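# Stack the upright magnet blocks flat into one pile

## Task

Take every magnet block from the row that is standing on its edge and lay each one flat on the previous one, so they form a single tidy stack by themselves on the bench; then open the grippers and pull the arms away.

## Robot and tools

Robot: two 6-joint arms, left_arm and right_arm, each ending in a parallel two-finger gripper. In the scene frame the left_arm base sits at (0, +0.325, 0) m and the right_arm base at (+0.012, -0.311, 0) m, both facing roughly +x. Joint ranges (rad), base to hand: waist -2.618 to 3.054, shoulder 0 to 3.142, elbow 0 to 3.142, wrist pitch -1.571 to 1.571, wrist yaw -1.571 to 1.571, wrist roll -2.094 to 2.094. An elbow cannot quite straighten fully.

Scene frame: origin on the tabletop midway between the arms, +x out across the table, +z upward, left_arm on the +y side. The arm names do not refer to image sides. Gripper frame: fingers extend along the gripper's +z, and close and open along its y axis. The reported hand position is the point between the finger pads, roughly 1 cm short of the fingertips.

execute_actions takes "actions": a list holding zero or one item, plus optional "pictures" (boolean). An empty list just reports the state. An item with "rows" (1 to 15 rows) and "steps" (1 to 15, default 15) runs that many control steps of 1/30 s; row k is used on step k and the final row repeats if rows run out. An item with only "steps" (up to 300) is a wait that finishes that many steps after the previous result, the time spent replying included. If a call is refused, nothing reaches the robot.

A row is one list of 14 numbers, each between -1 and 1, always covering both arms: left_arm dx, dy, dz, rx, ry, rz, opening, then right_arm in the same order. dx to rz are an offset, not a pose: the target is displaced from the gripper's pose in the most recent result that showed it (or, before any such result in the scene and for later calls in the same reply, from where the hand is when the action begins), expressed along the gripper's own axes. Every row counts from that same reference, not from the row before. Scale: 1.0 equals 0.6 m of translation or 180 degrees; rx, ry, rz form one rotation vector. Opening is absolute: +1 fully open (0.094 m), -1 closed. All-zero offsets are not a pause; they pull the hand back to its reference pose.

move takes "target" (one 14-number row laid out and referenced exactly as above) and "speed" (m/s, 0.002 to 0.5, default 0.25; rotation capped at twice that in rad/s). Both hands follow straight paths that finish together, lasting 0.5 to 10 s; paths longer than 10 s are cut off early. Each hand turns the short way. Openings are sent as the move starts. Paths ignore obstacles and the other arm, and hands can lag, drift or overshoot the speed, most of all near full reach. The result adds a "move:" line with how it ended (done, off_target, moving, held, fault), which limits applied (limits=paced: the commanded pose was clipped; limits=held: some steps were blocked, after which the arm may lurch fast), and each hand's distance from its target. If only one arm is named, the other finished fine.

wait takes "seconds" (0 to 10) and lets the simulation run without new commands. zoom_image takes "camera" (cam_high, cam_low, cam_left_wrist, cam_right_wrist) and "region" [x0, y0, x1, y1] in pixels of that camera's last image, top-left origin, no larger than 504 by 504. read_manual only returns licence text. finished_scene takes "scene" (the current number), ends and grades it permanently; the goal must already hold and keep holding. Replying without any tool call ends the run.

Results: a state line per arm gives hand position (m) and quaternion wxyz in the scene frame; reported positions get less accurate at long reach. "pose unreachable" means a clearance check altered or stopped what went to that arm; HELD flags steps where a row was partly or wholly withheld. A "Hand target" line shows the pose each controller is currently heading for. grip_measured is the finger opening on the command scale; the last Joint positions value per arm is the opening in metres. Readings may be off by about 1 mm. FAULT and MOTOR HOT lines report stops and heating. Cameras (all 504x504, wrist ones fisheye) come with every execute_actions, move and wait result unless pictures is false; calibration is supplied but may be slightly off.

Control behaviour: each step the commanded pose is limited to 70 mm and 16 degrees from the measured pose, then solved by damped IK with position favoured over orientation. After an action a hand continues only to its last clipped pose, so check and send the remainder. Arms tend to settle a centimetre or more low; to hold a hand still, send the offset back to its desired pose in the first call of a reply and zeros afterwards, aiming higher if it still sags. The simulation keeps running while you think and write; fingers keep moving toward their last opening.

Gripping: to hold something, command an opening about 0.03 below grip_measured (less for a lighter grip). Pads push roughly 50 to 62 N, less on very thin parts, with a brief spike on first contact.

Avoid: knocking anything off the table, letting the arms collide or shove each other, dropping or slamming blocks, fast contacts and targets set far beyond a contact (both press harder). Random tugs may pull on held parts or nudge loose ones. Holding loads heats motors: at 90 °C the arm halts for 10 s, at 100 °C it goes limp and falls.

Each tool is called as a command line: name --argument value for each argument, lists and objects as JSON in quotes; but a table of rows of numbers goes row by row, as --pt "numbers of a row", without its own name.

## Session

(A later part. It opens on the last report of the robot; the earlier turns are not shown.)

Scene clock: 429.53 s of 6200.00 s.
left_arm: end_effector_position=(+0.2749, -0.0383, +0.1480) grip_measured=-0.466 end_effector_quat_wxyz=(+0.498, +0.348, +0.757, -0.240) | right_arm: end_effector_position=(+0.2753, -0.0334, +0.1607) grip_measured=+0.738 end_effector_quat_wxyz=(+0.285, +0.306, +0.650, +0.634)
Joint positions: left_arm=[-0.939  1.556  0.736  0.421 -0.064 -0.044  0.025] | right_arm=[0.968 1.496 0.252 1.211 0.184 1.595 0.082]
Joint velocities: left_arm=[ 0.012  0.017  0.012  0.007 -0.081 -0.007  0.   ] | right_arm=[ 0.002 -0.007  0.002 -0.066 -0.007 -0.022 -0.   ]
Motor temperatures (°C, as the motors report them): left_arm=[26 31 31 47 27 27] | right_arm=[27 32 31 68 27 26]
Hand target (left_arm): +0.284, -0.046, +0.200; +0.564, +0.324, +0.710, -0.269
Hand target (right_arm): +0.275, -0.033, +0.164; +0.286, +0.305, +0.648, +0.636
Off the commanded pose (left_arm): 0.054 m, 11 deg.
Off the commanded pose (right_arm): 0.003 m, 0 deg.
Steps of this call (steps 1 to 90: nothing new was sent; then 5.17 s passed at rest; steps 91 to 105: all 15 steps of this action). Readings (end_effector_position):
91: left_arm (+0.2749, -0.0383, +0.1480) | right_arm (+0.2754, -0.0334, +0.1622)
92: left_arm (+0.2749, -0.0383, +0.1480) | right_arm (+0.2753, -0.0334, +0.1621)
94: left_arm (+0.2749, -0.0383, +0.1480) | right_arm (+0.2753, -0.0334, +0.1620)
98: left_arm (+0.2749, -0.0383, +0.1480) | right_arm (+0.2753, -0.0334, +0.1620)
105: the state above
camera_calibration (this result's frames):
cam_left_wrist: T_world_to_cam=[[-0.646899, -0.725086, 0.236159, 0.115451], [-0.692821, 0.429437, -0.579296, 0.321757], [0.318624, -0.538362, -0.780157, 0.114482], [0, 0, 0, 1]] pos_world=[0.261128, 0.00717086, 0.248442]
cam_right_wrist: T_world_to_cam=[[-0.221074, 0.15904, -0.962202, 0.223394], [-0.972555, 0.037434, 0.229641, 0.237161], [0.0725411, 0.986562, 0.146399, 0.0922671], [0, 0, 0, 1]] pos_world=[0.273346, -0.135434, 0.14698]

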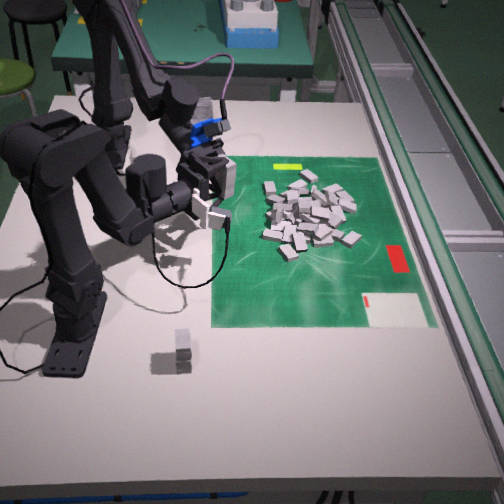

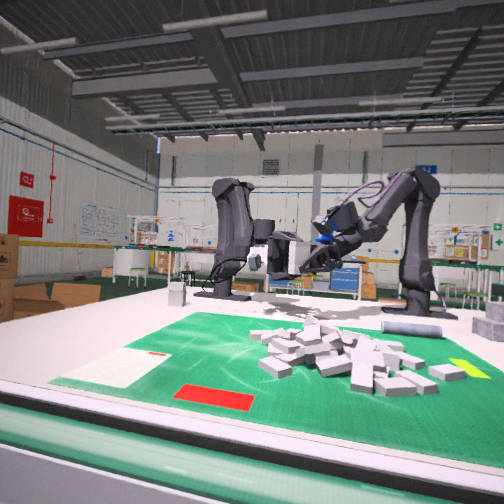

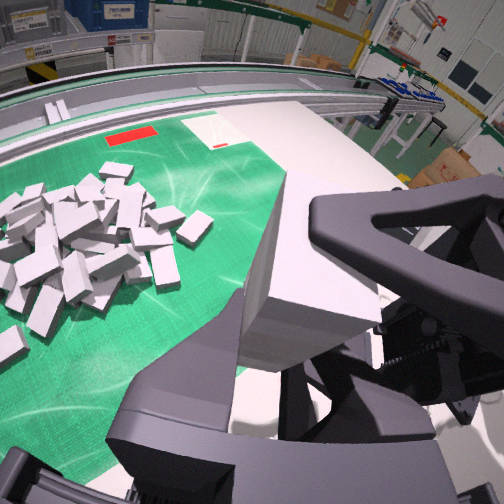

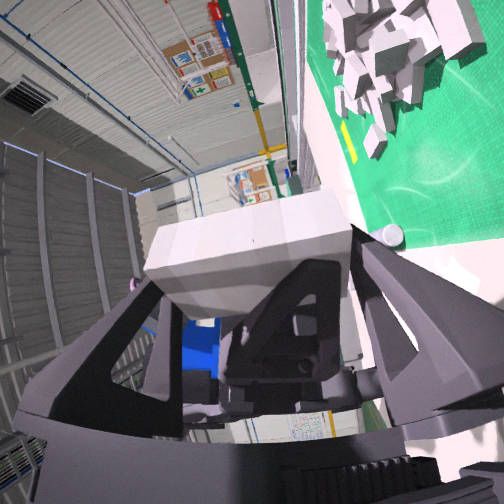

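execute_actions --actions '[{"rows": [[-0.090,0,-0.007,0,-0.059,0,-0.54,0,0.007,0,-0.004,0,0,0.77],[-0.090,0,-0.007,0,-0.059,0,-0.54,0,0.009,0,-0.006,0,0,0.80],[-0.090,0,-0.007,0,-0.059,0,-0.54,0,0.011,0,-0.008,0,0,0.84],[-0.090,0,-0.007,0,-0.059,0,-0.54,0,0.012,0,-0.009,0,0,0.88],[-0.090,0,-0.007,0,-0.059,0,-0.54,0,0.012,0,-0.009,0,0,0.92],[-0.090,0,-0.007,0,-0.059,0,-0.54,0,0.012,0,-0.009,0,0,0.96],[-0.090,0,-0.007,0,-0.059,0,-0.54,0,0.012,0,-0.009,0,0,1.0]], "steps": 15}]' --pictures false

Scene clock: 435.37 s of 6200.00 s.
left_arm: end_effector_position=(+0.2749, -0.0383, +0.1480) grip_measured=-0.466 end_effector_quat_wxyz=(+0.498, +0.348, +0.757, -0.240) | right_arm: end_effector_position=(+0.2753, -0.0334, +0.1607) grip_measured=+1.000 end_effector_quat_wxyz=(+0.285, +0.306, +0.650, +0.634)
Joint positions: left_arm=[-0.939  1.556  0.736  0.421 -0.064 -0.044  0.025] | right_arm=[0.968 1.496 0.252 1.211 0.184 1.595 0.094]
Joint velocities: left_arm=[-0.012 -0.017 -0.007  0.022  0.022 -0.037 -0.001] | right_arm=[ 0.007  0.002  0.007  0.022 -0.007  0.081  0.   ]
Motor temperatures (°C, as the motors report them): left_arm=[26 31 31 49 27 27] | right_arm=[27 32 31 65 27 26]
Hand target (left_arm): +0.284, -0.046, +0.200; +0.564, +0.323, +0.710, -0.269
Hand target (right_arm): +0.276, -0.033, +0.168; +0.289, +0.302, +0.641, +0.643
Off the commanded pose (left_arm): 0.054 m, 11 deg.
Off the commanded pose (right_arm): 0.007 m, 2 deg.
Steps of this call (steps 1 to 90: nothing new was sent; then 2.33 s passed at rest; steps 91 to 105: all 15 steps of this action). Readings (end_effector_position):
91: left_arm (+0.2749, -0.0383, +0.1480) | right_arm (+0.2753, -0.0334, +0.1607)
92: left_arm (+0.2749, -0.0383, +0.1480) | right_arm (+0.2753, -0.0334, +0.1607)
94: left_arm (+0.2749, -0.0383, +0.1480) | right_arm (+0.2753, -0.0334, +0.1607)
98: left_arm (+0.2749, -0.0383, +0.1480) | right_arm (+0.2753, -0.0334, +0.1607)
105: the state above

execute_actions --actions '[{"rows": [[-0.090,0,-0.007,0,-0.059,0,-0.54,-0.006,0.012,0,-0.009,-0.003,0,1],[-0.090,0,-0.007,0,-0.059,0,-0.54,-0.014,0.012,0,-0.009,-0.007,0,1],[-0.090,0,-0.007,0,-0.059,0,-0.54,-0.022,0.012,0,-0.009,-0.011,0,1],[-0.090,0,-0.007,0,-0.059,0,-0.54,-0.030,0.012,0,-0.009,-0.015,0,1],[-0.090,0,-0.007,0,-0.059,0,-0.54,-0.038,0.012,0,-0.009,-0.019,0,1],[-0.090,0,-0.007,0,-0.059,0,-0.54,-0.046,0.012,0,-0.009,-0.023,0,1],[-0.090,0,-0.007,0,-0.059,0,-0.54,-0.054,0.012,0,-0.009,-0.027,0,1],[-0.090,0,-0.007,0,-0.059,0,-0.54,-0.062,0.012,0,-0.009,-0.031,0,1],[-0.090,0,-0.007,0,-0.059,0,-0.54,-0.070,0.012,0,-0.009,-0.035,0,1],[-0.090,0,-0.007,0,-0.059,0,-0.54,-0.078,0.012,0,-0.009,-0.039,0,1],[-0.090,0,-0.007,0,-0.059,0,-0.54,-0.086,0.012,0,-0.009,-0.043,0,1],[-0.090,0,-0.007,0,-0.059,0,-0.54,-0.094,0.012,0,-0.009,-0.047,0,1],[-0.090,0,-0.007,0,-0.059,0,-0.54,-0.102,0.012,-0.001,-0.009,-0.051,0,1],[-0.090,0,-0.007,0,-0.059,0,-0.54,-0.110,0.012,-0.002,-0.009,-0.055,0,1],[-0.090,0,-0.007,0,-0.059,0,-0.54,-0.116,0.012,-0.002,-0.009,-0.058,0,1]], "steps": 15}]' --pictures false

execute_actions --actions '[{"rows": [[-0.090,0,-0.007,0,-0.059,0,-0.54,-0.02,0.012,0,-0.009,-0.01,0,1],[-0.090,0,-0.007,0,-0.059,0,-0.54,-0.04,0.012,0,-0.009,-0.02,0,1],[-0.090,0,-0.007,0,-0.059,0,-0.54,-0.06,0.012,0,-0.009,-0.03,0,1],[-0.090,0,-0.007,0,-0.059,0,-0.54,-0.08,0.012,0,-0.009,-0.04,0,1],[-0.090,0,-0.007,0,-0.059,0,-0.54,-0.10,0.012,-0.001,-0.009,-0.05,0,1],[-0.090,0,-0.007,0,-0.059,0,-0.54,-0.12,0.012,-0.003,-0.009,-0.06,0,1],[-0.090,0,-0.007,0,-0.059,0,-0.54,-0.14,0.012,-0.005,-0.009,-0.07,0,1],[-0.090,0,-0.007,0,-0.059,0,-0.54,-0.16,0.012,-0.008,-0.009,-0.08,0,1],[-0.090,0,-0.007,0,-0.059,0,-0.54,-0.18,0.012,-0.011,-0.009,-0.09,0,1],[-0.090,0,-0.007,0,-0.059,0,-0.54,-0.20,0.012,-0.015,-0.009,-0.10,0,1],[-0.090,0,-0.007,0,-0.059,0,-0.54,-0.22,0.012,-0.019,-0.009,-0.11,0,1],[-0.090,0,-0.007,0,-0.059,0,-0.54,-0.24,0.012,-0.024,-0.009,-0.12,0,1]], "steps": 15}]'

Scene clock: 454.67 s of 6200.00 s.
left_arm: end_effector_position=(+0.2749, -0.0383, +0.1480) grip_measured=-0.466 end_effector_quat_wxyz=(+0.498, +0.348, +0.757, -0.240) | right_arm: end_effector_position=(+0.3136, -0.0758, +0.1607) grip_measured=+1.000 end_effector_quat_wxyz=(+0.331, +0.354, +0.626, +0.611)
Joint positions: left_arm=[-0.939  1.556  0.736  0.421 -0.064 -0.044  0.025] | right_arm=[0.818 1.496 0.252 1.211 0.184 1.595 0.094]
Joint velocities: left_arm=[-0.012 -0.017  0.002 -0.081 -0.022  0.007 -0.001] | right_arm=[-0.335 -0.012 -0.007  0.11   0.022 -0.007  0.   ]
Motor temperatures (°C, as the motors report them): left_arm=[26 31 32 54 27 27] | right_arm=[27 31 31 63 27 26]
Hand target (left_arm): +0.284, -0.046, +0.200; +0.564, +0.323, +0.710, -0.269
Hand target (right_arm): +0.319, -0.087, +0.166; +0.347, +0.359, +0.614, +0.612
Off the commanded pose (left_arm): 0.054 m, 11 deg.
Off the commanded pose (right_arm): 0.014 m, 2 deg.
Steps of this call (steps 1 to 90: nothing new was sent; then 15.80 s passed at rest; steps 91 to 105: all 15 steps of this action). Readings (end_effector_position):
91: left_arm (+0.2749, -0.0383, +0.1480) | right_arm (+0.2753, -0.0334, +0.1607)
92: left_arm (+0.2749, -0.0383, +0.1480) | right_arm (+0.2756, -0.0337, +0.1607)
94: left_arm (+0.2749, -0.0383, +0.1480) | right_arm (+0.2788, -0.0368, +0.1607)
98: left_arm (+0.2749, -0.0383, +0.1480) | right_arm (+0.2916, -0.0499, +0.1607)
105: the state above

Scene clock: 455.17 s of 6200.00 s.
left_arm: end_effector_position=(+0.2749, -0.0383, +0.1480) grip_measured=-0.466 end_effector_quat_wxyz=(+0.498, +0.348, +0.757, -0.240) | right_arm: end_effector_position=(+0.3784, -0.2022, +0.1607) grip_measured=+1.000 end_effector_quat_wxyz=(+0.440, +0.465, +0.548, +0.538)
Joint positions: left_arm=[-0.939  1.556  0.736  0.421 -0.064 -0.044  0.025] | right_arm=[0.447 1.496 0.252 1.211 0.19  1.595 0.094]
Joint velocities: left_arm=[-0.017  0.002  0.007  0.007 -0.066 -0.037 -0.   ] | right_arm=[-0.232  0.002  0.002 -0.051 -0.095 -0.066  0.   ]
Motor temperatures (°C, as the motors report them): left_arm=[26 31 32 54 27 27] | right_arm=[27 31 31 63 27 26]
Hand target (left_arm): +0.284, -0.046, +0.200; +0.564, +0.323, +0.710, -0.269
Hand target (right_arm): +0.377, -0.206, +0.164; +0.447, +0.459, +0.546, +0.540
Off the commanded pose (left_arm): 0.054 m, 11 deg.
Off the commanded pose (right_arm): 0.006 m, 1 deg.
Steps of this call (steps 1 to 15: all 15 steps of this action). Readings (end_effector_position):
1: left_arm (+0.2749, -0.0383, +0.1480) | right_arm (+0.3160, -0.0789, +0.1607)
2: left_arm (+0.2749, -0.0383, +0.1480) | right_arm (+0.3183, -0.0819, +0.1607)
4: left_arm (+0.2749, -0.0383, +0.1480) | right_arm (+0.3265, -0.0933, +0.1607)
8: left_arm (+0.2749, -0.0383, +0.1480) | right_arm (+0.3504, -0.1329, +0.1607)
15: the state above
camera_calibration (this result's frames):
cam_left_wrist: T_world_to_cam=[[-0.646899, -0.725086, 0.236159, 0.115451], [-0.692821, 0.429437, -0.579296, 0.321757], [0.318624, -0.538362, -0.780157, 0.114482], [0, 0, 0, 1]] pos_world=[0.261128, 0.00717086, 0.248442]
cam_right_wrist: T_world_to_cam=[[-0.111223, 0.248762, -0.962157, 0.24961], [-0.822062, 0.520997, 0.22973, 0.384565], [0.558429, 0.816504, 0.146551, 0.0330723], [0, 0, 0, 1]] pos_world=[0.32543, -0.289454, 0.146971]

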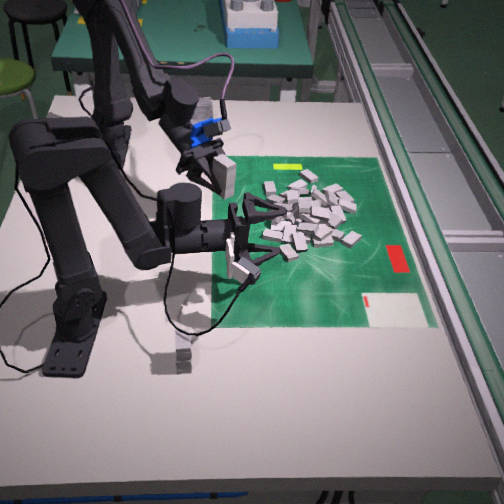

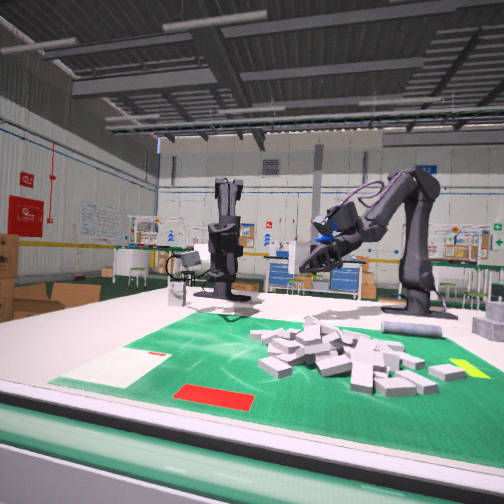

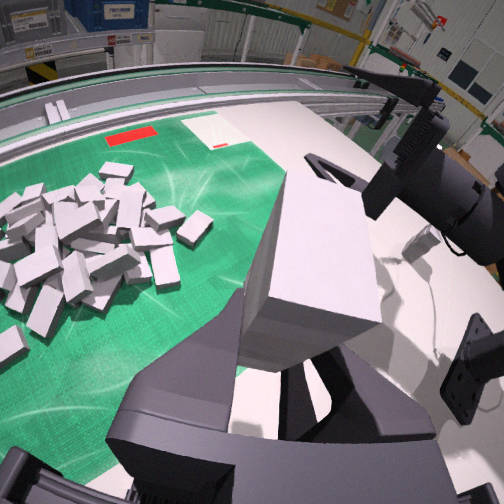

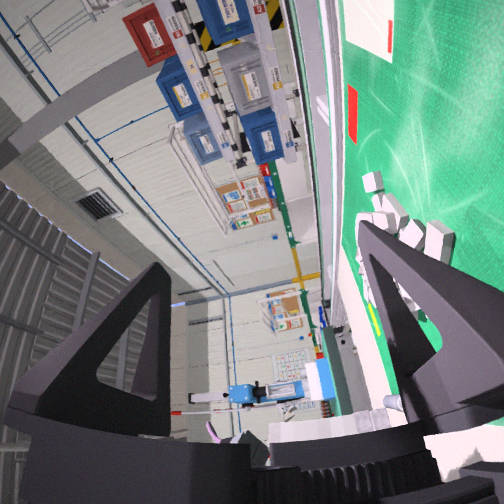

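execute_actions --actions '[{"rows": [[-0.086,-0.001,-0.007,0,-0.059,0,-0.54,0,0.008,0,-0.005,0,0,1],[-0.081,-0.003,-0.007,0.001,-0.059,0,-0.54,0,0.008,0,-0.005,0,0,1],[-0.076,-0.005,-0.007,0.002,-0.059,0.001,-0.54,0,0.008,0,-0.005,0,0,1],[-0.071,-0.007,-0.007,0.003,-0.059,0.001,-0.54,0,0.008,0,-0.005,0,0,1],[-0.066,-0.009,-0.007,0.004,-0.059,0.002,-0.54,0,0.008,0,-0.005,0,0,1],[-0.061,-0.011,-0.007,0.004,-0.059,0.002,-0.54,0,0.008,0,-0.005,0,0,1],[-0.056,-0.013,-0.007,0.005,-0.059,0.002,-0.54,0,0.008,0,-0.005,0,0,1],[-0.051,-0.015,-0.007,0.006,-0.059,0.003,-0.54,0,0.008,0,-0.005,0,0,1],[-0.046,-0.017,-0.007,0.007,-0.059,0.003,-0.54,0,0.008,0,-0.005,0,0,1],[-0.041,-0.019,-0.007,0.008,-0.059,0.003,-0.54,0,0.008,0,-0.005,0,0,1],[-0.036,-0.021,-0.007,0.008,-0.059,0.004,-0.54,0,0.008,0,-0.005,0,0,1],[-0.032,-0.022,-0.007,0.009,-0.059,0.004,-0.54,0,0.008,0,-0.005,0,0,1]], "steps": 15}]' --pictures false

execute_actions --actions '[{"steps": 15}]' --pictures false

Scene clock: 471.87 s of 6200.00 s.
left_arm: end_effector_position=(+0.2543, -0.0274, +0.1070) grip_measured=-0.466 end_effector_quat_wxyz=(+0.478, +0.364, +0.764, -0.236) | right_arm: end_effector_position=(+0.3789, -0.2038, +0.1607) grip_measured=+1.000 end_effector_quat_wxyz=(+0.441, +0.466, +0.548, +0.538)
Joint positions: left_arm=[-0.964  1.583  0.612  0.523 -0.065 -0.044  0.025] | right_arm=[0.442 1.496 0.252 1.211 0.188 1.595 0.094]
Joint velocities: left_arm=[-0.046  0.007 -0.164  0.051  0.051  0.037 -0.001] | right_arm=[-0.017  0.007  0.007 -0.022 -0.037 -0.007  0.   ]
Motor temperatures (°C, as the motors report them): left_arm=[26 32 32 57 27 27] | right_arm=[27 31 31 61 27 26]
Hand target (left_arm): +0.264, -0.043, +0.168; +0.559, +0.335, +0.706, -0.277
Hand target (right_arm): +0.379, -0.202, +0.165; +0.444, +0.461, +0.544, +0.542
Off the commanded pose (left_arm): 0.066 m, 13 deg.
Off the commanded pose (right_arm): 0.005 m, 1 deg.
Steps of this call (steps 1 to 90: nothing new was sent; then 13.20 s passed at rest; steps 91 to 105: all 15 steps of this action). Readings (end_effector_position):
91: left_arm (+0.2748, -0.0381, +0.1477) | right_arm (+0.3789, -0.2038, +0.1607)
92: left_arm (+0.2746, -0.0378, +0.1473) | right_arm (+0.3789, -0.2038, +0.1607)
94: left_arm (+0.2736, -0.0365, +0.1449) | right_arm (+0.3789, -0.2038, +0.1607)
98: left_arm (+0.2688, -0.0324, +0.1333) | right_arm (+0.3789, -0.2038, +0.1607)
105: the state above

Scene clock: 472.37 s of 6200.00 s.
left_arm: end_effector_position=(+0.2552, -0.0290, +0.1120) grip_measured=-0.466 end_effector_quat_wxyz=(+0.488, +0.360, +0.757, -0.242) | right_arm: end_effector_position=(+0.3789, -0.2038, +0.1607) grip_measured=+1.000 end_effector_quat_wxyz=(+0.441, +0.466, +0.548, +0.538)
Joint positions: left_arm=[-0.964  1.583  0.606  0.558 -0.065 -0.044  0.025] | right_arm=[0.442 1.496 0.252 1.211 0.188 1.595 0.094]
Joint velocities: left_arm=[-0.002  0.007 -0.022 -0.066 -0.051 -0.081 -0.   ] | right_arm=[-0.022 -0.012 -0.007 -0.007 -0.007 -0.037  0.   ]
Motor temperatures (°C, as the motors report them): left_arm=[26 32 32 57 27 27] | right_arm=[27 31 31 61 27 26]
Hand target (left_arm): +0.264, -0.043, +0.169; +0.559, +0.335, +0.706, -0.277
Hand target (right_arm): +0.379, -0.202, +0.165; +0.444, +0.461, +0.544, +0.542
Off the commanded pose (left_arm): 0.060 m, 12 deg.
Off the commanded pose (right_arm): 0.005 m, 1 deg.
Steps of this call (steps 1 to 15: nothing new was sent). Readings (end_effector_position):
1: left_arm (+0.2536, -0.0267, +0.1055) | right_arm (+0.3789, -0.2038, +0.1607)
2: left_arm (+0.2534, -0.0263, +0.1049) | right_arm (+0.3789, -0.2038, +0.1607)
4: left_arm (+0.2537, -0.0267, +0.1060) | right_arm (+0.3789, -0.2038, +0.1607)
8: left_arm (+0.2548, -0.0284, +0.1103) | right_arm (+0.3789, -0.2038, +0.1607)
15: the state above

execute_actions --actions '[{"rows": [[-0.095,-0.003,-0.006,0.001,-0.066,0,-0.54,0,0.008,0,-0.005,0,0,1],[-0.091,-0.005,-0.006,0.002,-0.066,0.001,-0.54,0,0.008,0,-0.005,0,0,1],[-0.087,-0.007,-0.006,0.003,-0.066,0.001,-0.54,0,0.008,0,-0.005,0,0,1],[-0.083,-0.009,-0.006,0.004,-0.066,0.002,-0.54,0,0.008,0,-0.005,0,0,1],[-0.079,-0.011,-0.006,0.005,-0.066,0.002,-0.54,0,0.008,0,-0.005,0,0,1],[-0.075,-0.013,-0.006,0.006,-0.066,0.002,-0.54,0,0.008,0,-0.005,0,0,1],[-0.071,-0.015,-0.006,0.006,-0.066,0.003,-0.54,0,0.008,0,-0.005,0,0,1],[-0.067,-0.017,-0.006,0.007,-0.066,0.003,-0.54,0,0.008,0,-0.005,0,0,1],[-0.063,-0.019,-0.006,0.008,-0.066,0.003,-0.54,0,0.008,0,-0.005,0,0,1],[-0.059,-0.021,-0.006,0.009,-0.066,0.004,-0.54,0,0.008,0,-0.005,0,0,1],[-0.055,-0.023,-0.006,0.010,-0.066,0.004,-0.54,0,0.008,0,-0.005,0,0,1],[-0.051,-0.025,-0.006,0.010,-0.066,0.004,-0.54,0,0.008,0,-0.005,0,0,1],[-0.047,-0.025,-0.006,0.010,-0.066,0.004,-0.54,0,0.008,0,-0.005,0,0,1],[-0.043,-0.025,-0.006,0.010,-0.066,0.004,-0.54,0,0.008,0,-0.005,0,0,1],[-0.040,-0.025,-0.006,0.010,-0.066,0.004,-0.54,0,0.008,0,-0.005,0,0,1]], "steps": 15}]' --pictures false

execute_actions --actions '[{"steps": 20}]' --pictures false

Scene clock: 483.07 s of 6200.00 s.
left_arm: end_effector_position=(+0.2376, -0.0240, +0.0847) grip_measured=-0.466 end_effector_quat_wxyz=(+0.481, +0.372, +0.755, -0.246) | right_arm: end_effector_position=(+0.3789, -0.2038, +0.1607) grip_measured=+1.000 end_effector_quat_wxyz=(+0.441, +0.466, +0.548, +0.538)
Joint positions: left_arm=[-0.992  1.63   0.513  0.686 -0.066 -0.044  0.025] | right_arm=[0.442 1.496 0.252 1.211 0.188 1.595 0.094]
Joint velocities: left_arm=[-0.061  0.115 -0.227  0.286 -0.022  0.022 -0.001] | right_arm=[-0.007  0.007 -0.002 -0.066 -0.051 -0.066  0.   ]
Motor temperatures (°C, as the motors report them): left_arm=[26 32 32 58 27 27] | right_arm=[27 31 31 60 27 26]
Hand target (left_arm): +0.245, -0.039, +0.137; +0.554, +0.345, +0.702, -0.284
Hand target (right_arm): +0.379, -0.204, +0.165; +0.445, +0.462, +0.543, +0.542
Off the commanded pose (left_arm): 0.055 m, 13 deg.
Off the commanded pose (right_arm): 0.005 m, 1 deg.
Steps of this call (steps 1 to 90: nothing new was sent; then 7.20 s passed at rest; steps 91 to 105: all 15 steps of this action). Readings (end_effector_position):
91: left_arm (+0.2552, -0.0290, +0.1121) | right_arm (+0.3789, -0.2038, +0.1607)
92: left_arm (+0.2551, -0.0288, +0.1122) | right_arm (+0.3789, -0.2038, +0.1607)
94: left_arm (+0.2546, -0.0281, +0.1122) | right_arm (+0.3789, -0.2038, +0.1607)
98: left_arm (+0.2513, -0.0266, +0.1060) | right_arm (+0.3789, -0.2038, +0.1607)
105: the state above

Scene clock: 483.73 s of 6200.00 s.
left_arm: end_effector_position=(+0.2367, -0.0240, +0.0843) grip_measured=-0.467 end_effector_quat_wxyz=(+0.487, +0.371, +0.750, -0.250) | right_arm: end_effector_position=(+0.3789, -0.2038, +0.1607) grip_measured=+1.000 end_effector_quat_wxyz=(+0.441, +0.466, +0.548, +0.538)
Joint positions: left_arm=[-0.994  1.64   0.498  0.729 -0.066 -0.044  0.025] | right_arm=[0.442 1.496 0.252 1.211 0.188 1.595 0.094]
Joint velocities: left_arm=[ 0.007  0.007  0.017 -0.051 -0.007  0.037  0.001] | right_arm=[-0.017 -0.012  0.012 -0.022  0.022  0.022  0.   ]
Motor temperatures (°C, as the motors report them): left_arm=[26 32 32 58 27 27] | right_arm=[27 31 31 60 27 26]
Hand target (left_arm): +0.245, -0.039, +0.136; +0.554, +0.345, +0.702, -0.284
Hand target (right_arm): +0.379, -0.204, +0.165; +0.445, +0.462, +0.543, +0.542
Off the commanded pose (left_arm): 0.056 m, 12 deg.
Off the commanded pose (right_arm): 0.005 m, 1 deg.
Steps of this call (steps 1 to 20: nothing new was sent). Readings (end_effector_position):
1: left_arm (+0.2363, -0.0232, +0.0821) | right_arm (+0.3789, -0.2038, +0.1607)
2: left_arm (+0.2356, -0.0224, +0.0800) | right_arm (+0.3789, -0.2038, +0.1607)
4: left_arm (+0.2351, -0.0215, +0.0779) | right_arm (+0.3789, -0.2038, +0.1607)
8: left_arm (+0.2359, -0.0227, +0.0810) | right_arm (+0.3789, -0.2038, +0.1607)
20: the state above

execute_actions --actions '[{"rows": [[-0.089,-0.002,-0.005,0.001,-0.064,0,-0.54,0,0.008,0,-0.005,0,0,1],[-0.085,-0.002,-0.004,0.001,-0.064,0,-0.54,0,0.008,0,-0.005,0,0,1],[-0.081,-0.002,-0.004,0.001,-0.064,0,-0.54,0,0.008,0,-0.005,0,0,1],[-0.077,-0.002,-0.003,0.001,-0.064,0,-0.54,0,0.008,0,-0.005,0,0,1],[-0.073,-0.002,-0.003,0.001,-0.064,0,-0.54,0,0.008,0,-0.005,0,0,1],[-0.069,-0.002,-0.002,0.001,-0.064,0,-0.54,0,0.008,0,-0.005,0,0,1],[-0.065,-0.002,-0.002,0.001,-0.064,0,-0.54,0,0.008,0,-0.005,0,0,1],[-0.061,-0.002,-0.001,0.001,-0.064,0,-0.54,0,0.008,0,-0.005,0,0,1],[-0.057,-0.002,-0.001,0.001,-0.064,0,-0.54,0,0.008,0,-0.005,0,0,1],[-0.053,-0.002,0,0.001,-0.064,0,-0.54,0,0.008,0,-0.005,0,0,1],[-0.049,-0.002,0.001,0.001,-0.064,0,-0.54,0,0.008,0,-0.005,0,0,1],[-0.045,-0.002,0.001,0.001,-0.064,0,-0.54,0,0.008,0,-0.005,0,0,1],[-0.041,-0.002,0.002,0.001,-0.064,0,-0.54,0,0.008,0,-0.005,0,0,1],[-0.037,-0.002,0.002,0.001,-0.064,0,-0.54,0,0.008,0,-0.005,0,0,1],[-0.034,-0.002,0.003,0.001,-0.064,0,-0.54,0,0.008,0,-0.005,0,0,1]], "steps": 15}]' --pictures false

execute_actions --actions '[{"steps": 20}]'

zoom_image --camera "cam_low" --region '[260, 240, 370, 330]'

Scene clock: 493.47 s of 6200.00 s.
left_arm: end_effector_position=(+0.2298, -0.0131, +0.0527) grip_measured=-0.466 end_effector_quat_wxyz=(+0.479, +0.374, +0.756, -0.245) | right_arm: end_effector_position=(+0.3789, -0.2038, +0.1607) grip_measured=+1.000 end_effector_quat_wxyz=(+0.441, +0.466, +0.548, +0.538)
Joint positions: left_arm=[-0.994  1.736  0.424  0.875 -0.066 -0.044  0.025] | right_arm=[0.442 1.496 0.252 1.211 0.188 1.595 0.094]
Joint velocities: left_arm=[-0.017  0.242 -0.154  0.286 -0.051 -0.007 -0.   ] | right_arm=[ 0.007 -0.002 -0.002  0.037 -0.095 -0.007  0.   ]
Motor temperatures (°C, as the motors report them): left_arm=[26 32 32 60 27 27] | right_arm=[27 31 31 59 27 26]
Hand target (left_arm): +0.239, -0.028, +0.103; +0.553, +0.345, +0.704, -0.283
Hand target (right_arm): +0.379, -0.204, +0.165; +0.445, +0.462, +0.543, +0.542
Off the commanded pose (left_arm): 0.055 m, 13 deg.
Off the commanded pose (right_arm): 0.005 m, 1 deg.
Steps of this call (steps 1 to 90: nothing new was sent; then 6.23 s passed at rest; steps 91 to 105: all 15 steps of this action). Readings (end_effector_position):
91: left_arm (+0.2366, -0.0238, +0.0844) | right_arm (+0.3789, -0.2038, +0.1607)
92: left_arm (+0.2364, -0.0236, +0.0847) | right_arm (+0.3789, -0.2038, +0.1607)
94: left_arm (+0.2361, -0.0230, +0.0844) | right_arm (+0.3789, -0.2038, +0.1607)
98: left_arm (+0.2347, -0.0210, +0.0763) | right_arm (+0.3789, -0.2038, +0.1607)
105: the state above

Scene clock: 494.13 s of 6200.00 s.
left_arm: end_effector_position=(+0.2301, -0.0137, +0.0542) grip_measured=-0.467 end_effector_quat_wxyz=(+0.488, +0.370, +0.750, -0.250) | right_arm: end_effector_position=(+0.3789, -0.2038, +0.1607) grip_measured=+1.000 end_effector_quat_wxyz=(+0.441, +0.466, +0.548, +0.538)
Joint positions: left_arm=[-0.994  1.752  0.413  0.927 -0.066 -0.044  0.025] | right_arm=[0.442 1.496 0.252 1.211 0.188 1.595 0.094]
Joint velocities: left_arm=[ 0.007  0.002  0.002 -0.022 -0.022  0.037 -0.001] | right_arm=[-0.012 -0.007 -0.017  0.022 -0.037 -0.037  0.   ]
Motor temperatures (°C, as the motors report them): left_arm=[26 32 32 60 27 27] | right_arm=[27 31 31 59 27 26]
Hand target (left_arm): +0.239, -0.028, +0.103; +0.553, +0.345, +0.704, -0.283
Hand target (right_arm): +0.379, -0.204, +0.165; +0.445, +0.462, +0.543, +0.542
Off the commanded pose (left_arm): 0.053 m, 11 deg.
Off the commanded pose (right_arm): 0.005 m, 1 deg.
Steps of this call (steps 1 to 20: nothing new was sent). Readings (end_effector_position):
1: left_arm (+0.2292, -0.0123, +0.0503) | right_arm (+0.3789, -0.2038, +0.1607)
2: left_arm (+0.2288, -0.0116, +0.0484) | right_arm (+0.3789, -0.2038, +0.1607)
4: left_arm (+0.2283, -0.0108, +0.0467) | right_arm (+0.3789, -0.2038, +0.1607)
8: left_arm (+0.2293, -0.0123, +0.0507) | right_arm (+0.3789, -0.2038, +0.1607)
20: the state above
camera_calibration (this result's frames):
cam_left_wrist: T_world_to_cam=[[-0.683001, -0.692537, 0.232167, 0.135437], [-0.672511, 0.472207, -0.569868, 0.221242], [0.285024, -0.545355, -0.788257, 0.0769294], [0, 0, 0, 1]] pos_world=[0.219364, 0.0312768, 0.155275]
cam_right_wrist: T_world_to_cam=[[-0.11049, 0.24917, -0.962136, 0.249853], [-0.820461, 0.523488, 0.229791, 0.38568], [0.560924, 0.814785, 0.146594, 0.0327632], [0, 0, 0, 1]] pos_world=[0.325664, -0.29085, 0.146964]

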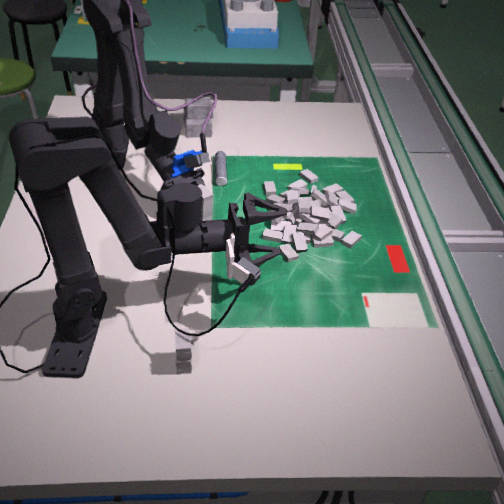

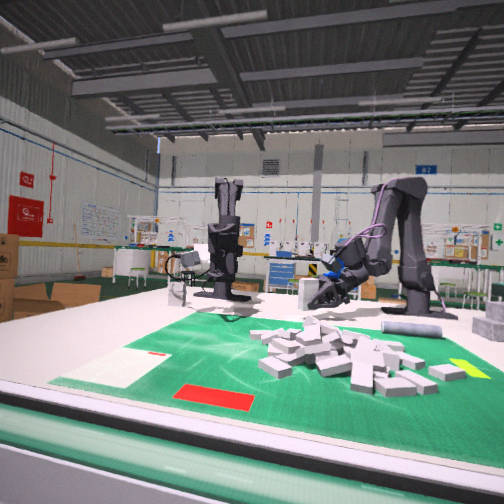

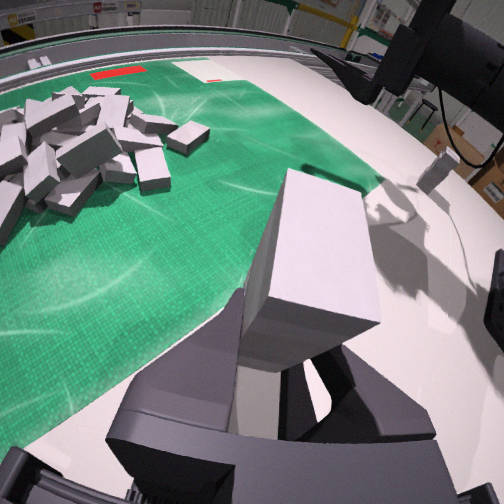

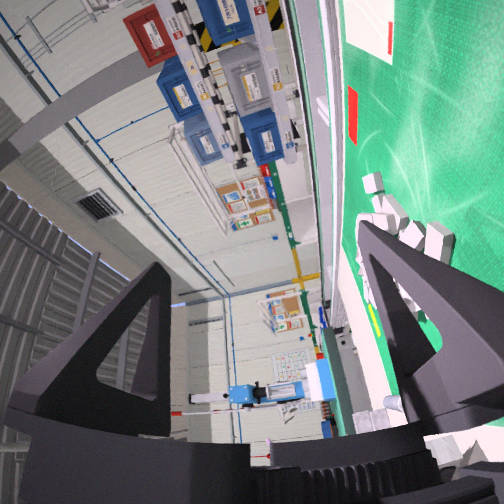

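Region (260, 240, 370, 330) of cam_low's 504x504 image, scaled by 4.582, with more detail than that image has; it fills the top 412 rows of this view, and the rest is white.

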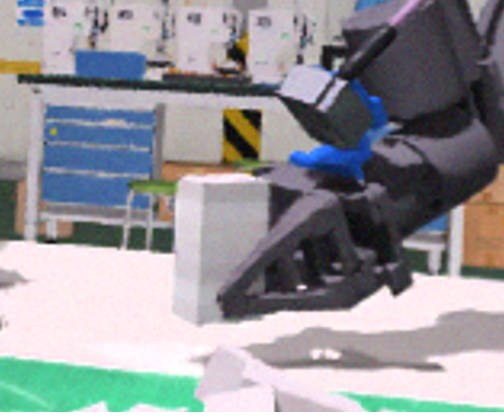

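execute_actions --actions '[{"rows": [[-0.087,-0.004,-0.004,0.002,-0.063,0.001,-0.54,0,0.008,0,-0.005,0,0,1],[-0.086,-0.008,-0.004,0.003,-0.063,0.001,-0.54,0,0.008,0,-0.005,0,0,1],[-0.085,-0.012,-0.004,0.005,-0.063,0.002,-0.54,0,0.008,0,-0.005,0,0,1],[-0.084,-0.016,-0.004,0.007,-0.063,0.003,-0.54,0,0.008,0,-0.005,0,0,1],[-0.083,-0.020,-0.004,0.008,-0.063,0.004,-0.54,0,0.008,0,-0.005,0,0,1],[-0.082,-0.024,-0.004,0.010,-0.063,0.004,-0.54,0,0.008,0,-0.005,0,0,1],[-0.081,-0.028,-0.004,0.012,-0.063,0.005,-0.54,0,0.008,0,-0.005,0,0,1],[-0.080,-0.032,-0.004,0.013,-0.063,0.006,-0.54,0,0.008,0,-0.005,0,0,1],[-0.079,-0.036,-0.005,0.015,-0.063,0.006,-0.54,0,0.008,0,-0.005,0,0,1],[-0.078,-0.040,-0.005,0.017,-0.063,0.007,-0.54,0,0.008,0,-0.005,0,0,1],[-0.077,-0.044,-0.005,0.018,-0.063,0.008,-0.54,0,0.008,0,-0.005,0,0,1],[-0.076,-0.048,-0.005,0.020,-0.063,0.008,-0.54,0,0.008,0,-0.005,0,0,1],[-0.075,-0.052,-0.006,0.021,-0.063,0.009,-0.54,0,0.008,0,-0.005,0,0,1],[-0.074,-0.055,-0.006,0.022,-0.063,0.009,-0.54,0,0.008,0,-0.005,0,0,1],[-0.073,-0.057,-0.006,0.023,-0.063,0.010,-0.54,0,0.008,0,-0.005,0,0,1]], "steps": 15}]' --pictures false

execute_actions --actions '[{"steps": 20}]' --pictures false

Scene clock: 508.53 s of 6200.00 s.
left_arm: end_effector_position=(+0.2075, -0.0265, +0.0511) grip_measured=-0.467 end_effector_quat_wxyz=(+0.484, +0.393, +0.735, -0.267) | right_arm: end_effector_position=(+0.3789, -0.2038, +0.1607) grip_measured=+1.000 end_effector_quat_wxyz=(+0.441, +0.466, +0.548, +0.538)
Joint positions: left_arm=[-1.059  1.779  0.399  0.98  -0.068 -0.042  0.025] | right_arm=[0.442 1.496 0.252 1.211 0.188 1.595 0.094]
Joint velocities: left_arm=[-0.159  0.042 -0.037  0.125 -0.022 -0.007  0.001] | right_arm=[ 0.007  0.007  0.002  0.007  0.022 -0.081  0.   ]
Motor temperatures (°C, as the motors report them): left_arm=[26 32 31 62 27 27] | right_arm=[27 31 31 58 27 26]
Hand target (left_arm): +0.211, -0.042, +0.096; +0.546, +0.371, +0.687, -0.303
Hand target (right_arm): +0.379, -0.204, +0.165; +0.445, +0.462, +0.543, +0.542
Off the commanded pose (left_arm): 0.049 m, 11 deg.
Off the commanded pose (right_arm): 0.005 m, 1 deg.
Steps of this call (steps 1 to 90: nothing new was sent; then 10.90 s passed at rest; steps 91 to 105: all 15 steps of this action). Readings (end_effector_position):
91: left_arm (+0.2302, -0.0138, +0.0546) | right_arm (+0.3789, -0.2038, +0.1607)
92: left_arm (+0.2301, -0.0137, +0.0549) | right_arm (+0.3789, -0.2038, +0.1607)
94: left_arm (+0.2297, -0.0140, +0.0560) | right_arm (+0.3789, -0.2038, +0.1607)
98: left_arm (+0.2235, -0.0185, +0.0560) | right_arm (+0.3789, -0.2038, +0.1607)
105: the state above

Scene clock: 509.20 s of 6200.00 s.
left_arm: end_effector_position=(+0.2042, -0.0287, +0.0517) grip_measured=-0.467 end_effector_quat_wxyz=(+0.485, +0.396, +0.731, -0.271) | right_arm: end_effector_position=(+0.3789, -0.2038, +0.1607) grip_measured=+1.000 end_effector_quat_wxyz=(+0.441, +0.466, +0.548, +0.538)
Joint positions: left_arm=[-1.068  1.783  0.397  0.993 -0.068 -0.041  0.025] | right_arm=[0.442 1.496 0.252 1.211 0.188 1.595 0.094]
Joint velocities: left_arm=[ 0.017  0.007  0.022 -0.022  0.007  0.022  0.001] | right_arm=[-0.007 -0.002  0.002 -0.007 -0.037  0.007  0.   ]
Motor temperatures (°C, as the motors report them): left_arm=[26 32 31 62 27 27] | right_arm=[27 31 31 58 27 26]
Hand target (left_arm): +0.211, -0.042, +0.097; +0.546, +0.371, +0.687, -0.304
Hand target (right_arm): +0.379, -0.204, +0.165; +0.445, +0.462, +0.543, +0.542
Off the commanded pose (left_arm): 0.048 m, 10 deg.
Off the commanded pose (right_arm): 0.005 m, 1 deg.
Steps of this call (steps 1 to 20: nothing new was sent). Readings (end_effector_position):
1: left_arm (+0.2058, -0.0274, +0.0508) | right_arm (+0.3789, -0.2038, +0.1607)
2: left_arm (+0.2046, -0.0278, +0.0502) | right_arm (+0.3789, -0.2038, +0.1607)
4: left_arm (+0.2039, -0.0280, +0.0498) | right_arm (+0.3789, -0.2038, +0.1607)
8: left_arm (+0.2041, -0.0284, +0.0509) | right_arm (+0.3789, -0.2038, +0.1607)
20: the state above

execute_actions --actions '[{"rows": [[-0.078,0,-0.004,0,-0.056,0,-0.54,0,0.008,0,-0.005,0,0,1],[-0.076,0,-0.003,0,-0.056,0,-0.54,0,0.008,0,-0.005,0,0,1],[-0.074,0,-0.003,0,-0.055,0,-0.54,0,0.008,0,-0.005,0,0,1],[-0.072,0,-0.002,0,-0.055,0,-0.54,0,0.008,0,-0.005,0,0,1],[-0.070,0,-0.001,0,-0.055,0,-0.54,0,0.008,0,-0.005,0,0,1],[-0.068,0,-0.001,0,-0.054,0,-0.54,0,0.008,0,-0.005,0,0,1],[-0.066,0,0,0,-0.054,0,-0.54,0,0.008,0,-0.005,0,0,1],[-0.064,0,0.001,0,-0.054,0,-0.54,0,0.008,0,-0.005,0,0,1],[-0.062,0,0.001,0,-0.053,0,-0.54,0,0.008,0,-0.005,0,0,1],[-0.060,0,0.002,0,-0.053,0,-0.54,0,0.008,0,-0.005,0,0,1],[-0.058,0,0.003,0,-0.053,0,-0.54,0,0.008,0,-0.005,0,0,1],[-0.056,0,0.003,0,-0.053,0,-0.54,0,0.008,0,-0.005,0,0,1],[-0.054,0,0.004,0,-0.053,0,-0.54,0,0.008,0,-0.005,0,0,1],[-0.053,0,0.005,0,-0.053,0,-0.54,0,0.008,0,-0.005,0,0,1],[-0.052,0,0.005,0,-0.053,0,-0.54,0,0.008,0,-0.005,0,0,1]], "steps": 15}]' --pictures false

execute_actions --actions '[{"steps": 20}]'

zoom_image --camera "cam_low" --region '[260, 250, 360, 335]'

Scene clock: 523.20 s of 6200.00 s.
left_arm: end_effector_position=(+0.2019, -0.0244, +0.0338) grip_measured=-0.467 end_effector_quat_wxyz=(+0.476, +0.400, +0.738, -0.264) | right_arm: end_effector_position=(+0.3789, -0.2038, +0.1607) grip_measured=+1.000 end_effector_quat_wxyz=(+0.441, +0.466, +0.548, +0.538)
Joint positions: left_arm=[-1.068  1.847  0.381  1.046 -0.068 -0.041  0.025] | right_arm=[0.442 1.496 0.252 1.211 0.188 1.595 0.094]
Joint velocities: left_arm=[-0.022  0.159 -0.056  0.139 -0.095  0.037 -0.001] | right_arm=[-0.012 -0.007  0.012 -0.007  0.022  0.11   0.   ]
Motor temperatures (°C, as the motors report them): left_arm=[26 31 30 63 27 27] | right_arm=[27 31 31 57 27 26]
Hand target (left_arm): +0.211, -0.038, +0.079; +0.541, +0.372, +0.693, -0.300
Hand target (right_arm): +0.379, -0.204, +0.165; +0.445, +0.462, +0.543, +0.542
Off the commanded pose (left_arm): 0.050 m, 11 deg.
Off the commanded pose (right_arm): 0.005 m, 1 deg.
Steps of this call (steps 1 to 90: nothing new was sent; then 10.50 s passed at rest; steps 91 to 105: all 15 steps of this action). Readings (end_effector_position):
91: left_arm (+0.2042, -0.0287, +0.0518) | right_arm (+0.3789, -0.2038, +0.1607)
92: left_arm (+0.2043, -0.0288, +0.0519) | right_arm (+0.3789, -0.2038, +0.1607)
94: left_arm (+0.2044, -0.0290, +0.0521) | right_arm (+0.3789, -0.2038, +0.1607)
98: left_arm (+0.2044, -0.0291, +0.0488) | right_arm (+0.3789, -0.2038, +0.1607)
105: the state above

Scene clock: 523.87 s of 6200.00 s.
left_arm: end_effector_position=(+0.2021, -0.0248, +0.0345) grip_measured=-0.467 end_effector_quat_wxyz=(+0.479, +0.398, +0.735, -0.267) | right_arm: end_effector_position=(+0.3789, -0.2038, +0.1607) grip_measured=+1.000 end_effector_quat_wxyz=(+0.441, +0.466, +0.548, +0.538)
Joint positions: left_arm=[-1.068  1.857  0.378  1.069 -0.068 -0.041  0.025] | right_arm=[0.442 1.496 0.252 1.211 0.188 1.595 0.094]
Joint velocities: left_arm=[-0.012 -0.002  0.002 -0.022 -0.037  0.007 -0.   ] | right_arm=[-0.002 -0.012  0.002 -0.11  -0.037 -0.007  0.   ]
Motor temperatures (°C, as the motors report them): left_arm=[26 31 30 63 27 27] | right_arm=[27 31 31 57 27 26]
Hand target (left_arm): +0.211, -0.038, +0.079; +0.541, +0.372, +0.693, -0.300
Hand target (right_arm): +0.379, -0.204, +0.165; +0.445, +0.462, +0.543, +0.542
Off the commanded pose (left_arm): 0.049 m, 10 deg.
Off the commanded pose (right_arm): 0.005 m, 1 deg.
Steps of this call (steps 1 to 20: nothing new was sent). Readings (end_effector_position):
1: left_arm (+0.2016, -0.0239, +0.0322) | right_arm (+0.3789, -0.2038, +0.1607)
2: left_arm (+0.2014, -0.0234, +0.0311) | right_arm (+0.3789, -0.2038, +0.1607)
4: left_arm (+0.2013, -0.0232, +0.0305) | right_arm (+0.3789, -0.2038, +0.1607)
8: left_arm (+0.2018, -0.0242, +0.0329) | right_arm (+0.3789, -0.2038, +0.1607)
20: the state above
camera_calibration (this result's frames):
cam_left_wrist: T_world_to_cam=[[-0.732739, -0.64064, 0.229506, 0.124622], [-0.634033, 0.5202, -0.572184, 0.189947], [0.247175, -0.564776, -0.787358, 0.070453], [0, 0, 0, 1]] pos_world=[0.194334, 0.0208177, 0.135555]
cam_right_wrist: T_world_to_cam=[[-0.11049, 0.24917, -0.962136, 0.249853], [-0.820461, 0.523488, 0.229791, 0.38568], [0.560924, 0.814785, 0.146594, 0.0327632], [0, 0, 0, 1]] pos_world=[0.325664, -0.29085, 0.146964]

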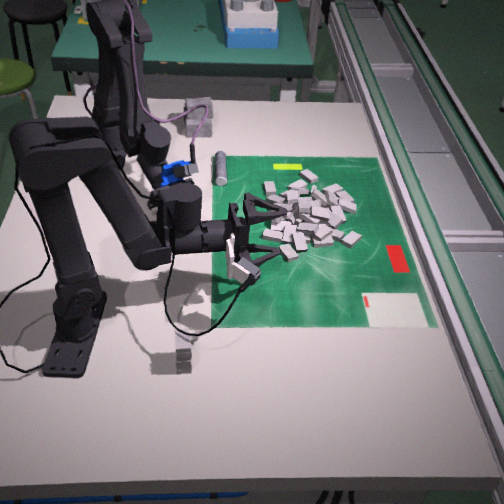

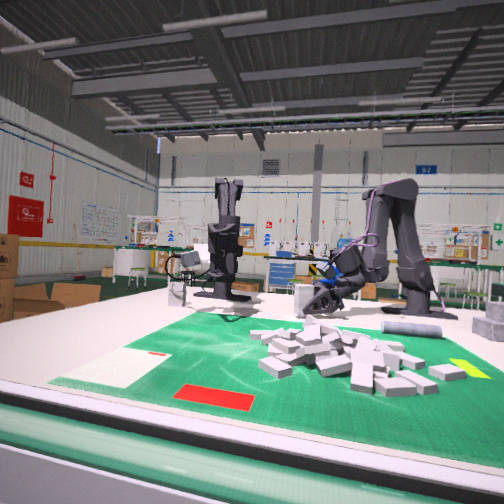

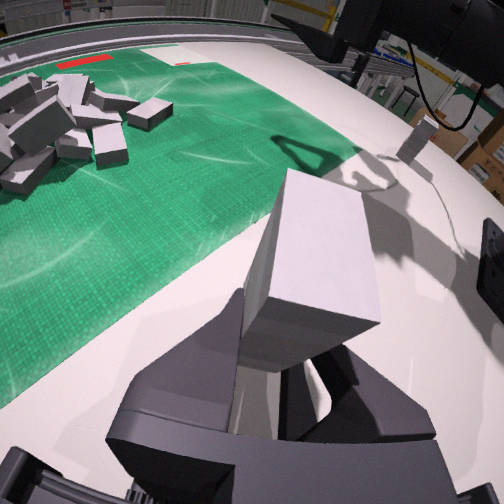

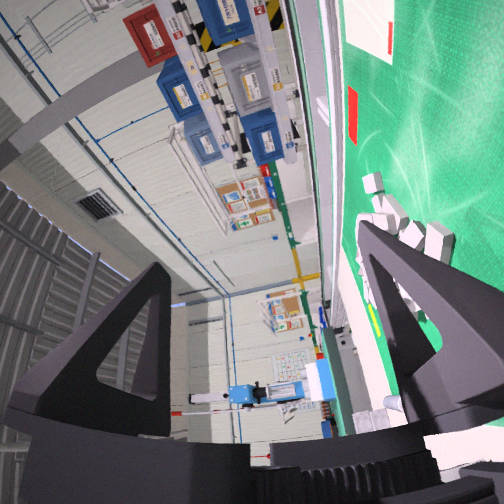

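Region (260, 250, 360, 335) of cam_low's 504x504 image, scaled by 5.040, with more detail than that image has; it fills the top 428 rows of this view, and the rest is white.

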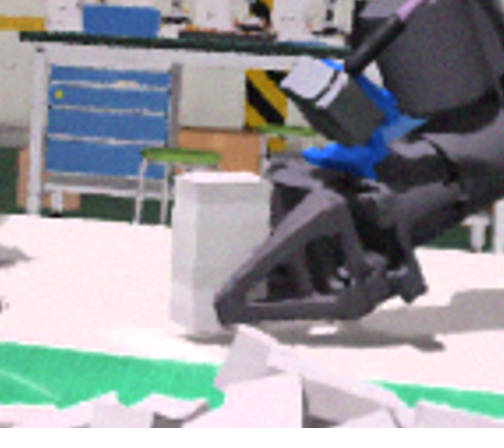

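execute_actions --actions '[{"rows": [[-0.080,0,-0.003,0,-0.058,0,-0.54,0,0.008,0,-0.005,0,0,1],[-0.079,0,-0.003,0,-0.058,0,-0.54,0,0.008,0,-0.005,0,0,1],[-0.078,0,-0.002,0,-0.058,0,-0.54,0,0.008,0,-0.005,0,0,1],[-0.077,0,-0.002,0,-0.058,0,-0.54,0,0.008,0,-0.005,0,0,1],[-0.076,0,-0.002,0,-0.058,0,-0.54,0,0.008,0,-0.005,0,0,1],[-0.075,0,-0.001,0,-0.058,0,-0.54,0,0.008,0,-0.005,0,0,1],[-0.074,0,-0.001,0,-0.058,0,-0.54,0,0.008,0,-0.005,0,0,1],[-0.073,0,0,0,-0.058,0,-0.54,0,0.008,0,-0.005,0,0,1],[-0.072,0,0,0,-0.058,0,-0.54,0,0.008,0,-0.005,0,0,1],[-0.071,0,0.001,0,-0.058,0,-0.54,0,0.008,0,-0.005,0,0,1],[-0.070,0,0.001,0,-0.058,0,-0.54,0,0.008,0,-0.005,0,0,1],[-0.069,0,0.002,0,-0.058,0,-0.54,0,0.008,0,-0.005,0,0,1],[-0.068,0,0.002,0,-0.058,0,-0.54,0,0.008,0,-0.005,0,0,1]], "steps": 15}]' --pictures false

execute_actions --actions '[{"steps": 20}]' --pictures false

Scene clock: 535.87 s of 6200.00 s.
left_arm: end_effector_position=(+0.2024, -0.0252, +0.0276) grip_measured=-0.467 end_effector_quat_wxyz=(+0.479, +0.398, +0.735, -0.267) | right_arm: end_effector_position=(+0.3789, -0.2038, +0.1607) grip_measured=+1.000 end_effector_quat_wxyz=(+0.441, +0.466, +0.548, +0.538)
Joint positions: left_arm=[-1.068  1.9    0.378  1.112 -0.068 -0.041  0.025] | right_arm=[0.442 1.496 0.252 1.211 0.188 1.595 0.094]
Joint velocities: left_arm=[-0.022  0.071 -0.007  0.022  0.095  0.022 -0.001] | right_arm=[-0.007  0.002  0.007 -0.022  0.007 -0.037  0.   ]
Motor temperatures (°C, as the motors report them): left_arm=[26 32 30 65 27 27] | right_arm=[27 31 31 56 27 26]
Hand target (left_arm): +0.211, -0.037, +0.071; +0.541, +0.372, +0.692, -0.299
Hand target (right_arm): +0.379, -0.204, +0.165; +0.445, +0.462, +0.543, +0.542
Off the commanded pose (left_arm): 0.047 m, 10 deg.
Off the commanded pose (right_arm): 0.005 m, 1 deg.
Steps of this call (steps 1 to 90: nothing new was sent; then 8.50 s passed at rest; steps 91 to 105: all 15 steps of this action). Readings (end_effector_position):
91: left_arm (+0.2022, -0.0249, +0.0347) | right_arm (+0.3789, -0.2038, +0.1607)
92: left_arm (+0.2022, -0.0250, +0.0350) | right_arm (+0.3789, -0.2038, +0.1607)
94: left_arm (+0.2024, -0.0254, +0.0358) | right_arm (+0.3789, -0.2038, +0.1607)
98: left_arm (+0.2027, -0.0259, +0.0347) | right_arm (+0.3789, -0.2038, +0.1607)
105: the state above

Scene clock: 536.53 s of 6200.00 s.
left_arm: end_effector_position=(+0.2029, -0.0261, +0.0295) grip_measured=-0.467 end_effector_quat_wxyz=(+0.483, +0.397, +0.733, -0.269) | right_arm: end_effector_position=(+0.3789, -0.2038, +0.1607) grip_measured=+1.000 end_effector_quat_wxyz=(+0.441, +0.466, +0.548, +0.538)
Joint positions: left_arm=[-1.068  1.903  0.378  1.126 -0.068 -0.041  0.025] | right_arm=[0.442 1.496 0.252 1.211 0.188 1.595 0.094]
Joint velocities: left_arm=[ 0.002 -0.007  0.007 -0.007 -0.051  0.037  0.001] | right_arm=[ 0.007 -0.002  0.002  0.022  0.007  0.022  0.   ]
Motor temperatures (°C, as the motors report them): left_arm=[26 32 30 65 27 27] | right_arm=[27 31 31 56 27 26]
Hand target (left_arm): +0.211, -0.037, +0.071; +0.541, +0.372, +0.692, -0.299
Hand target (right_arm): +0.379, -0.204, +0.165; +0.445, +0.462, +0.543, +0.542
Off the commanded pose (left_arm): 0.045 m, 10 deg.
Off the commanded pose (right_arm): 0.005 m, 1 deg.
Steps of this call (steps 1 to 20: nothing new was sent). Readings (end_effector_position):
1: left_arm (+0.2023, -0.0252, +0.0272) | right_arm (+0.3789, -0.2038, +0.1607)
2: left_arm (+0.2024, -0.0252, +0.0271) | right_arm (+0.3789, -0.2038, +0.1607)
4: left_arm (+0.2024, -0.0254, +0.0275) | right_arm (+0.3789, -0.2038, +0.1607)
8: left_arm (+0.2027, -0.0259, +0.0289) | right_arm (+0.3789, -0.2038, +0.1607)
20: the state above

execute_actions --actions '[{"rows": [[-0.073,0,-0.003,0,-0.054,0,-0.54,0,0.008,0,-0.005,0,0,1],[-0.072,0,-0.003,0,-0.054,0,-0.54,0,0.008,0,-0.005,0,0,1],[-0.071,0,-0.003,0,-0.054,0,-0.54,0,0.008,0,-0.005,0,0,1],[-0.070,0,-0.002,0,-0.054,0,-0.54,0,0.008,0,-0.005,0,0,1],[-0.069,0,-0.002,0,-0.053,0,-0.54,0,0.008,0,-0.005,0,0,1],[-0.068,0,-0.002,0,-0.053,0,-0.54,0,0.008,0,-0.005,0,0,1],[-0.067,0,-0.001,0,-0.053,0,-0.54,0,0.008,0,-0.005,0,0,1],[-0.066,0,-0.001,0,-0.053,0,-0.54,0,0.008,0,-0.005,0,0,1],[-0.065,0,0,0,-0.052,0,-0.54,0,0.008,0,-0.005,0,0,1],[-0.064,0,0,0,-0.052,0,-0.54,0,0.008,0,-0.005,0,0,1],[-0.063,0,0.001,0,-0.052,0,-0.54,0,0.008,0,-0.005,0,0,1],[-0.062,0,0.001,0,-0.052,0,-0.54,0,0.008,0,-0.005,0,0,1],[-0.061,0,0.001,0,-0.052,0,-0.54,0,0.008,0,-0.005,0,0,1]], "steps": 15}]' --pictures false

execute_actions --actions '[{"steps": 20}]'

zoom_image --camera "cam_low" --region '[275, 270, 355, 335]'

Scene clock: 546.97 s of 6200.00 s.
left_arm: end_effector_position=(+0.2033, -0.0271, +0.0263) grip_measured=-0.467 end_effector_quat_wxyz=(+0.486, +0.395, +0.731, -0.271) | right_arm: end_effector_position=(+0.3789, -0.2038, +0.1607) grip_measured=+1.000 end_effector_quat_wxyz=(+0.441, +0.466, +0.548, +0.538)
Joint positions: left_arm=[-1.068  1.937  0.378  1.169 -0.068 -0.041  0.025] | right_arm=[0.442 1.496 0.252 1.211 0.188 1.595 0.094]
Joint velocities: left_arm=[ 0.017  0.051 -0.002  0.11   0.007 -0.022 -0.   ] | right_arm=[-0.012  0.007 -0.007  0.022 -0.022 -0.066  0.   ]
Motor temperatures (°C, as the motors report them): left_arm=[26 32 30 66 27 27] | right_arm=[27 31 31 55 27 26]
Hand target (left_arm): +0.211, -0.036, +0.063; +0.539, +0.373, +0.694, -0.299
Hand target (right_arm): +0.379, -0.204, +0.165; +0.445, +0.462, +0.543, +0.542
Off the commanded pose (left_arm): 0.039 m, 9 deg.
Off the commanded pose (right_arm): 0.005 m, 1 deg.
Steps of this call (steps 1 to 90: nothing new was sent; then 6.93 s passed at rest; steps 91 to 105: all 15 steps of this action). Readings (end_effector_position):
91: left_arm (+0.2029, -0.0262, +0.0296) | right_arm (+0.3789, -0.2038, +0.1607)
92: left_arm (+0.2029, -0.0262, +0.0297) | right_arm (+0.3789, -0.2038, +0.1607)
94: left_arm (+0.2030, -0.0265, +0.0297) | right_arm (+0.3789, -0.2038, +0.1607)
98: left_arm (+0.2029, -0.0262, +0.0268) | right_arm (+0.3789, -0.2038, +0.1607)
105: the state above

Scene clock: 547.63 s of 6200.00 s.
left_arm: end_effector_position=(+0.2035, -0.0273, +0.0263) grip_measured=-0.467 end_effector_quat_wxyz=(+0.487, +0.395, +0.730, -0.272) | right_arm: end_effector_position=(+0.3789, -0.2038, +0.1607) grip_measured=+1.000 end_effector_quat_wxyz=(+0.441, +0.466, +0.548, +0.538)
Joint positions: left_arm=[-1.068  1.941  0.378  1.175 -0.068 -0.041  0.025] | right_arm=[0.442 1.496 0.252 1.211 0.188 1.595 0.094]
Joint velocities: left_arm=[ 0.002 -0.002 -0.007 -0.066  0.037  0.081  0.   ] | right_arm=[ 0.002  0.002 -0.012 -0.022 -0.007 -0.066  0.   ]
Motor temperatures (°C, as the motors report them): left_arm=[26 32 30 66 27 27] | right_arm=[27 31 31 55 27 26]
Hand target (left_arm): +0.211, -0.036, +0.063; +0.539, +0.373, +0.694, -0.299
Hand target (right_arm): +0.379, -0.204, +0.165; +0.445, +0.462, +0.543, +0.542
Off the commanded pose (left_arm): 0.039 m, 9 deg.
Off the commanded pose (right_arm): 0.005 m, 1 deg.
Steps of this call (steps 1 to 20: nothing new was sent). Readings (end_effector_position):
1: left_arm (+0.2034, -0.0272, +0.0263) | right_arm (+0.3789, -0.2038, +0.1607)
2: left_arm (+0.2034, -0.0272, +0.0262) | right_arm (+0.3789, -0.2038, +0.1607)
4: left_arm (+0.2035, -0.0273, +0.0263) | right_arm (+0.3789, -0.2038, +0.1607)
8: left_arm (+0.2035, -0.0273, +0.0263) | right_arm (+0.3789, -0.2038, +0.1607)
20: the state above
camera_calibration (this result's frames):
cam_left_wrist: T_world_to_cam=[[-0.735163, -0.636118, 0.234285, 0.126374], [-0.627965, 0.508879, -0.588814, 0.186303], [0.255332, -0.579997, -0.773569, 0.0598266], [0, 0, 0, 1]] pos_world=[0.194621, 0.0202823, 0.12637]
cam_right_wrist: T_world_to_cam=[[-0.11049, 0.24917, -0.962136, 0.249853], [-0.820461, 0.523488, 0.229791, 0.38568], [0.560924, 0.814785, 0.146594, 0.0327632], [0, 0, 0, 1]] pos_world=[0.325664, -0.29085, 0.146964]

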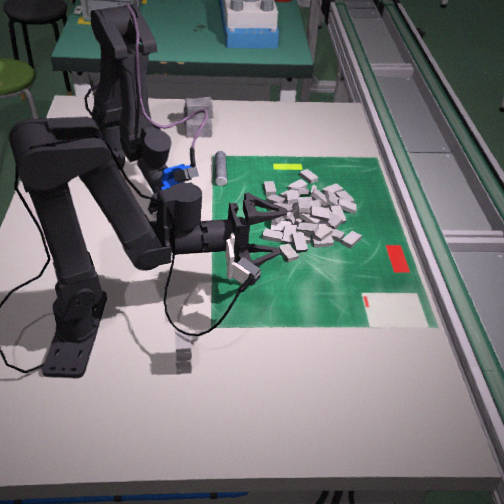

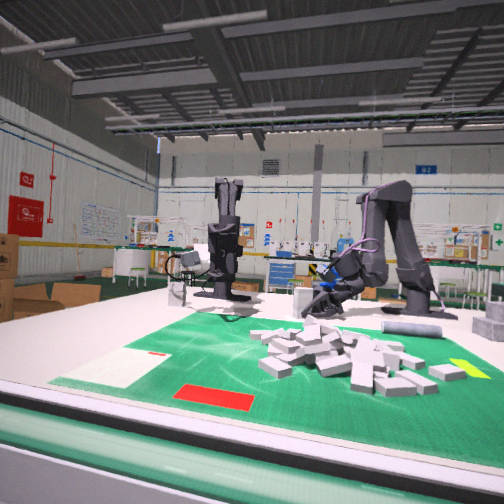

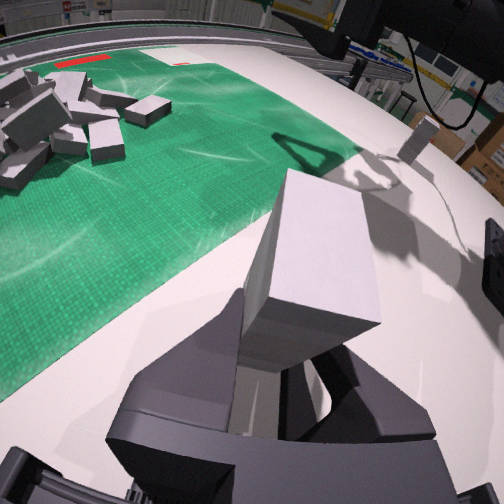

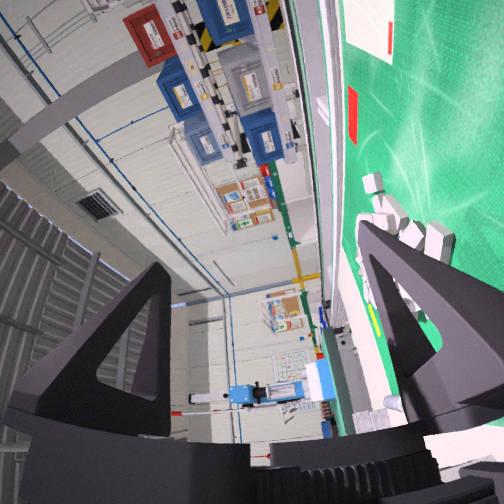

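Region (275, 270, 355, 335) of cam_low's 504x504 image, scaled by 6.300, with more detail than that image has; it fills the top 410 rows of this view, and the rest is white.

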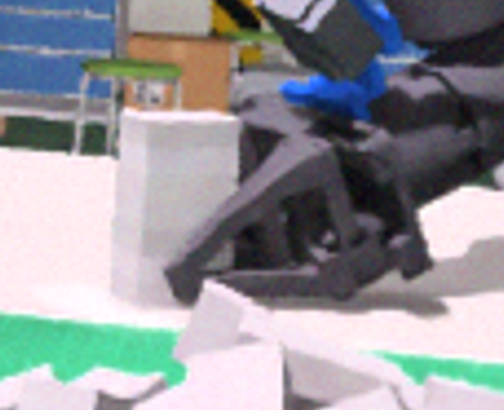

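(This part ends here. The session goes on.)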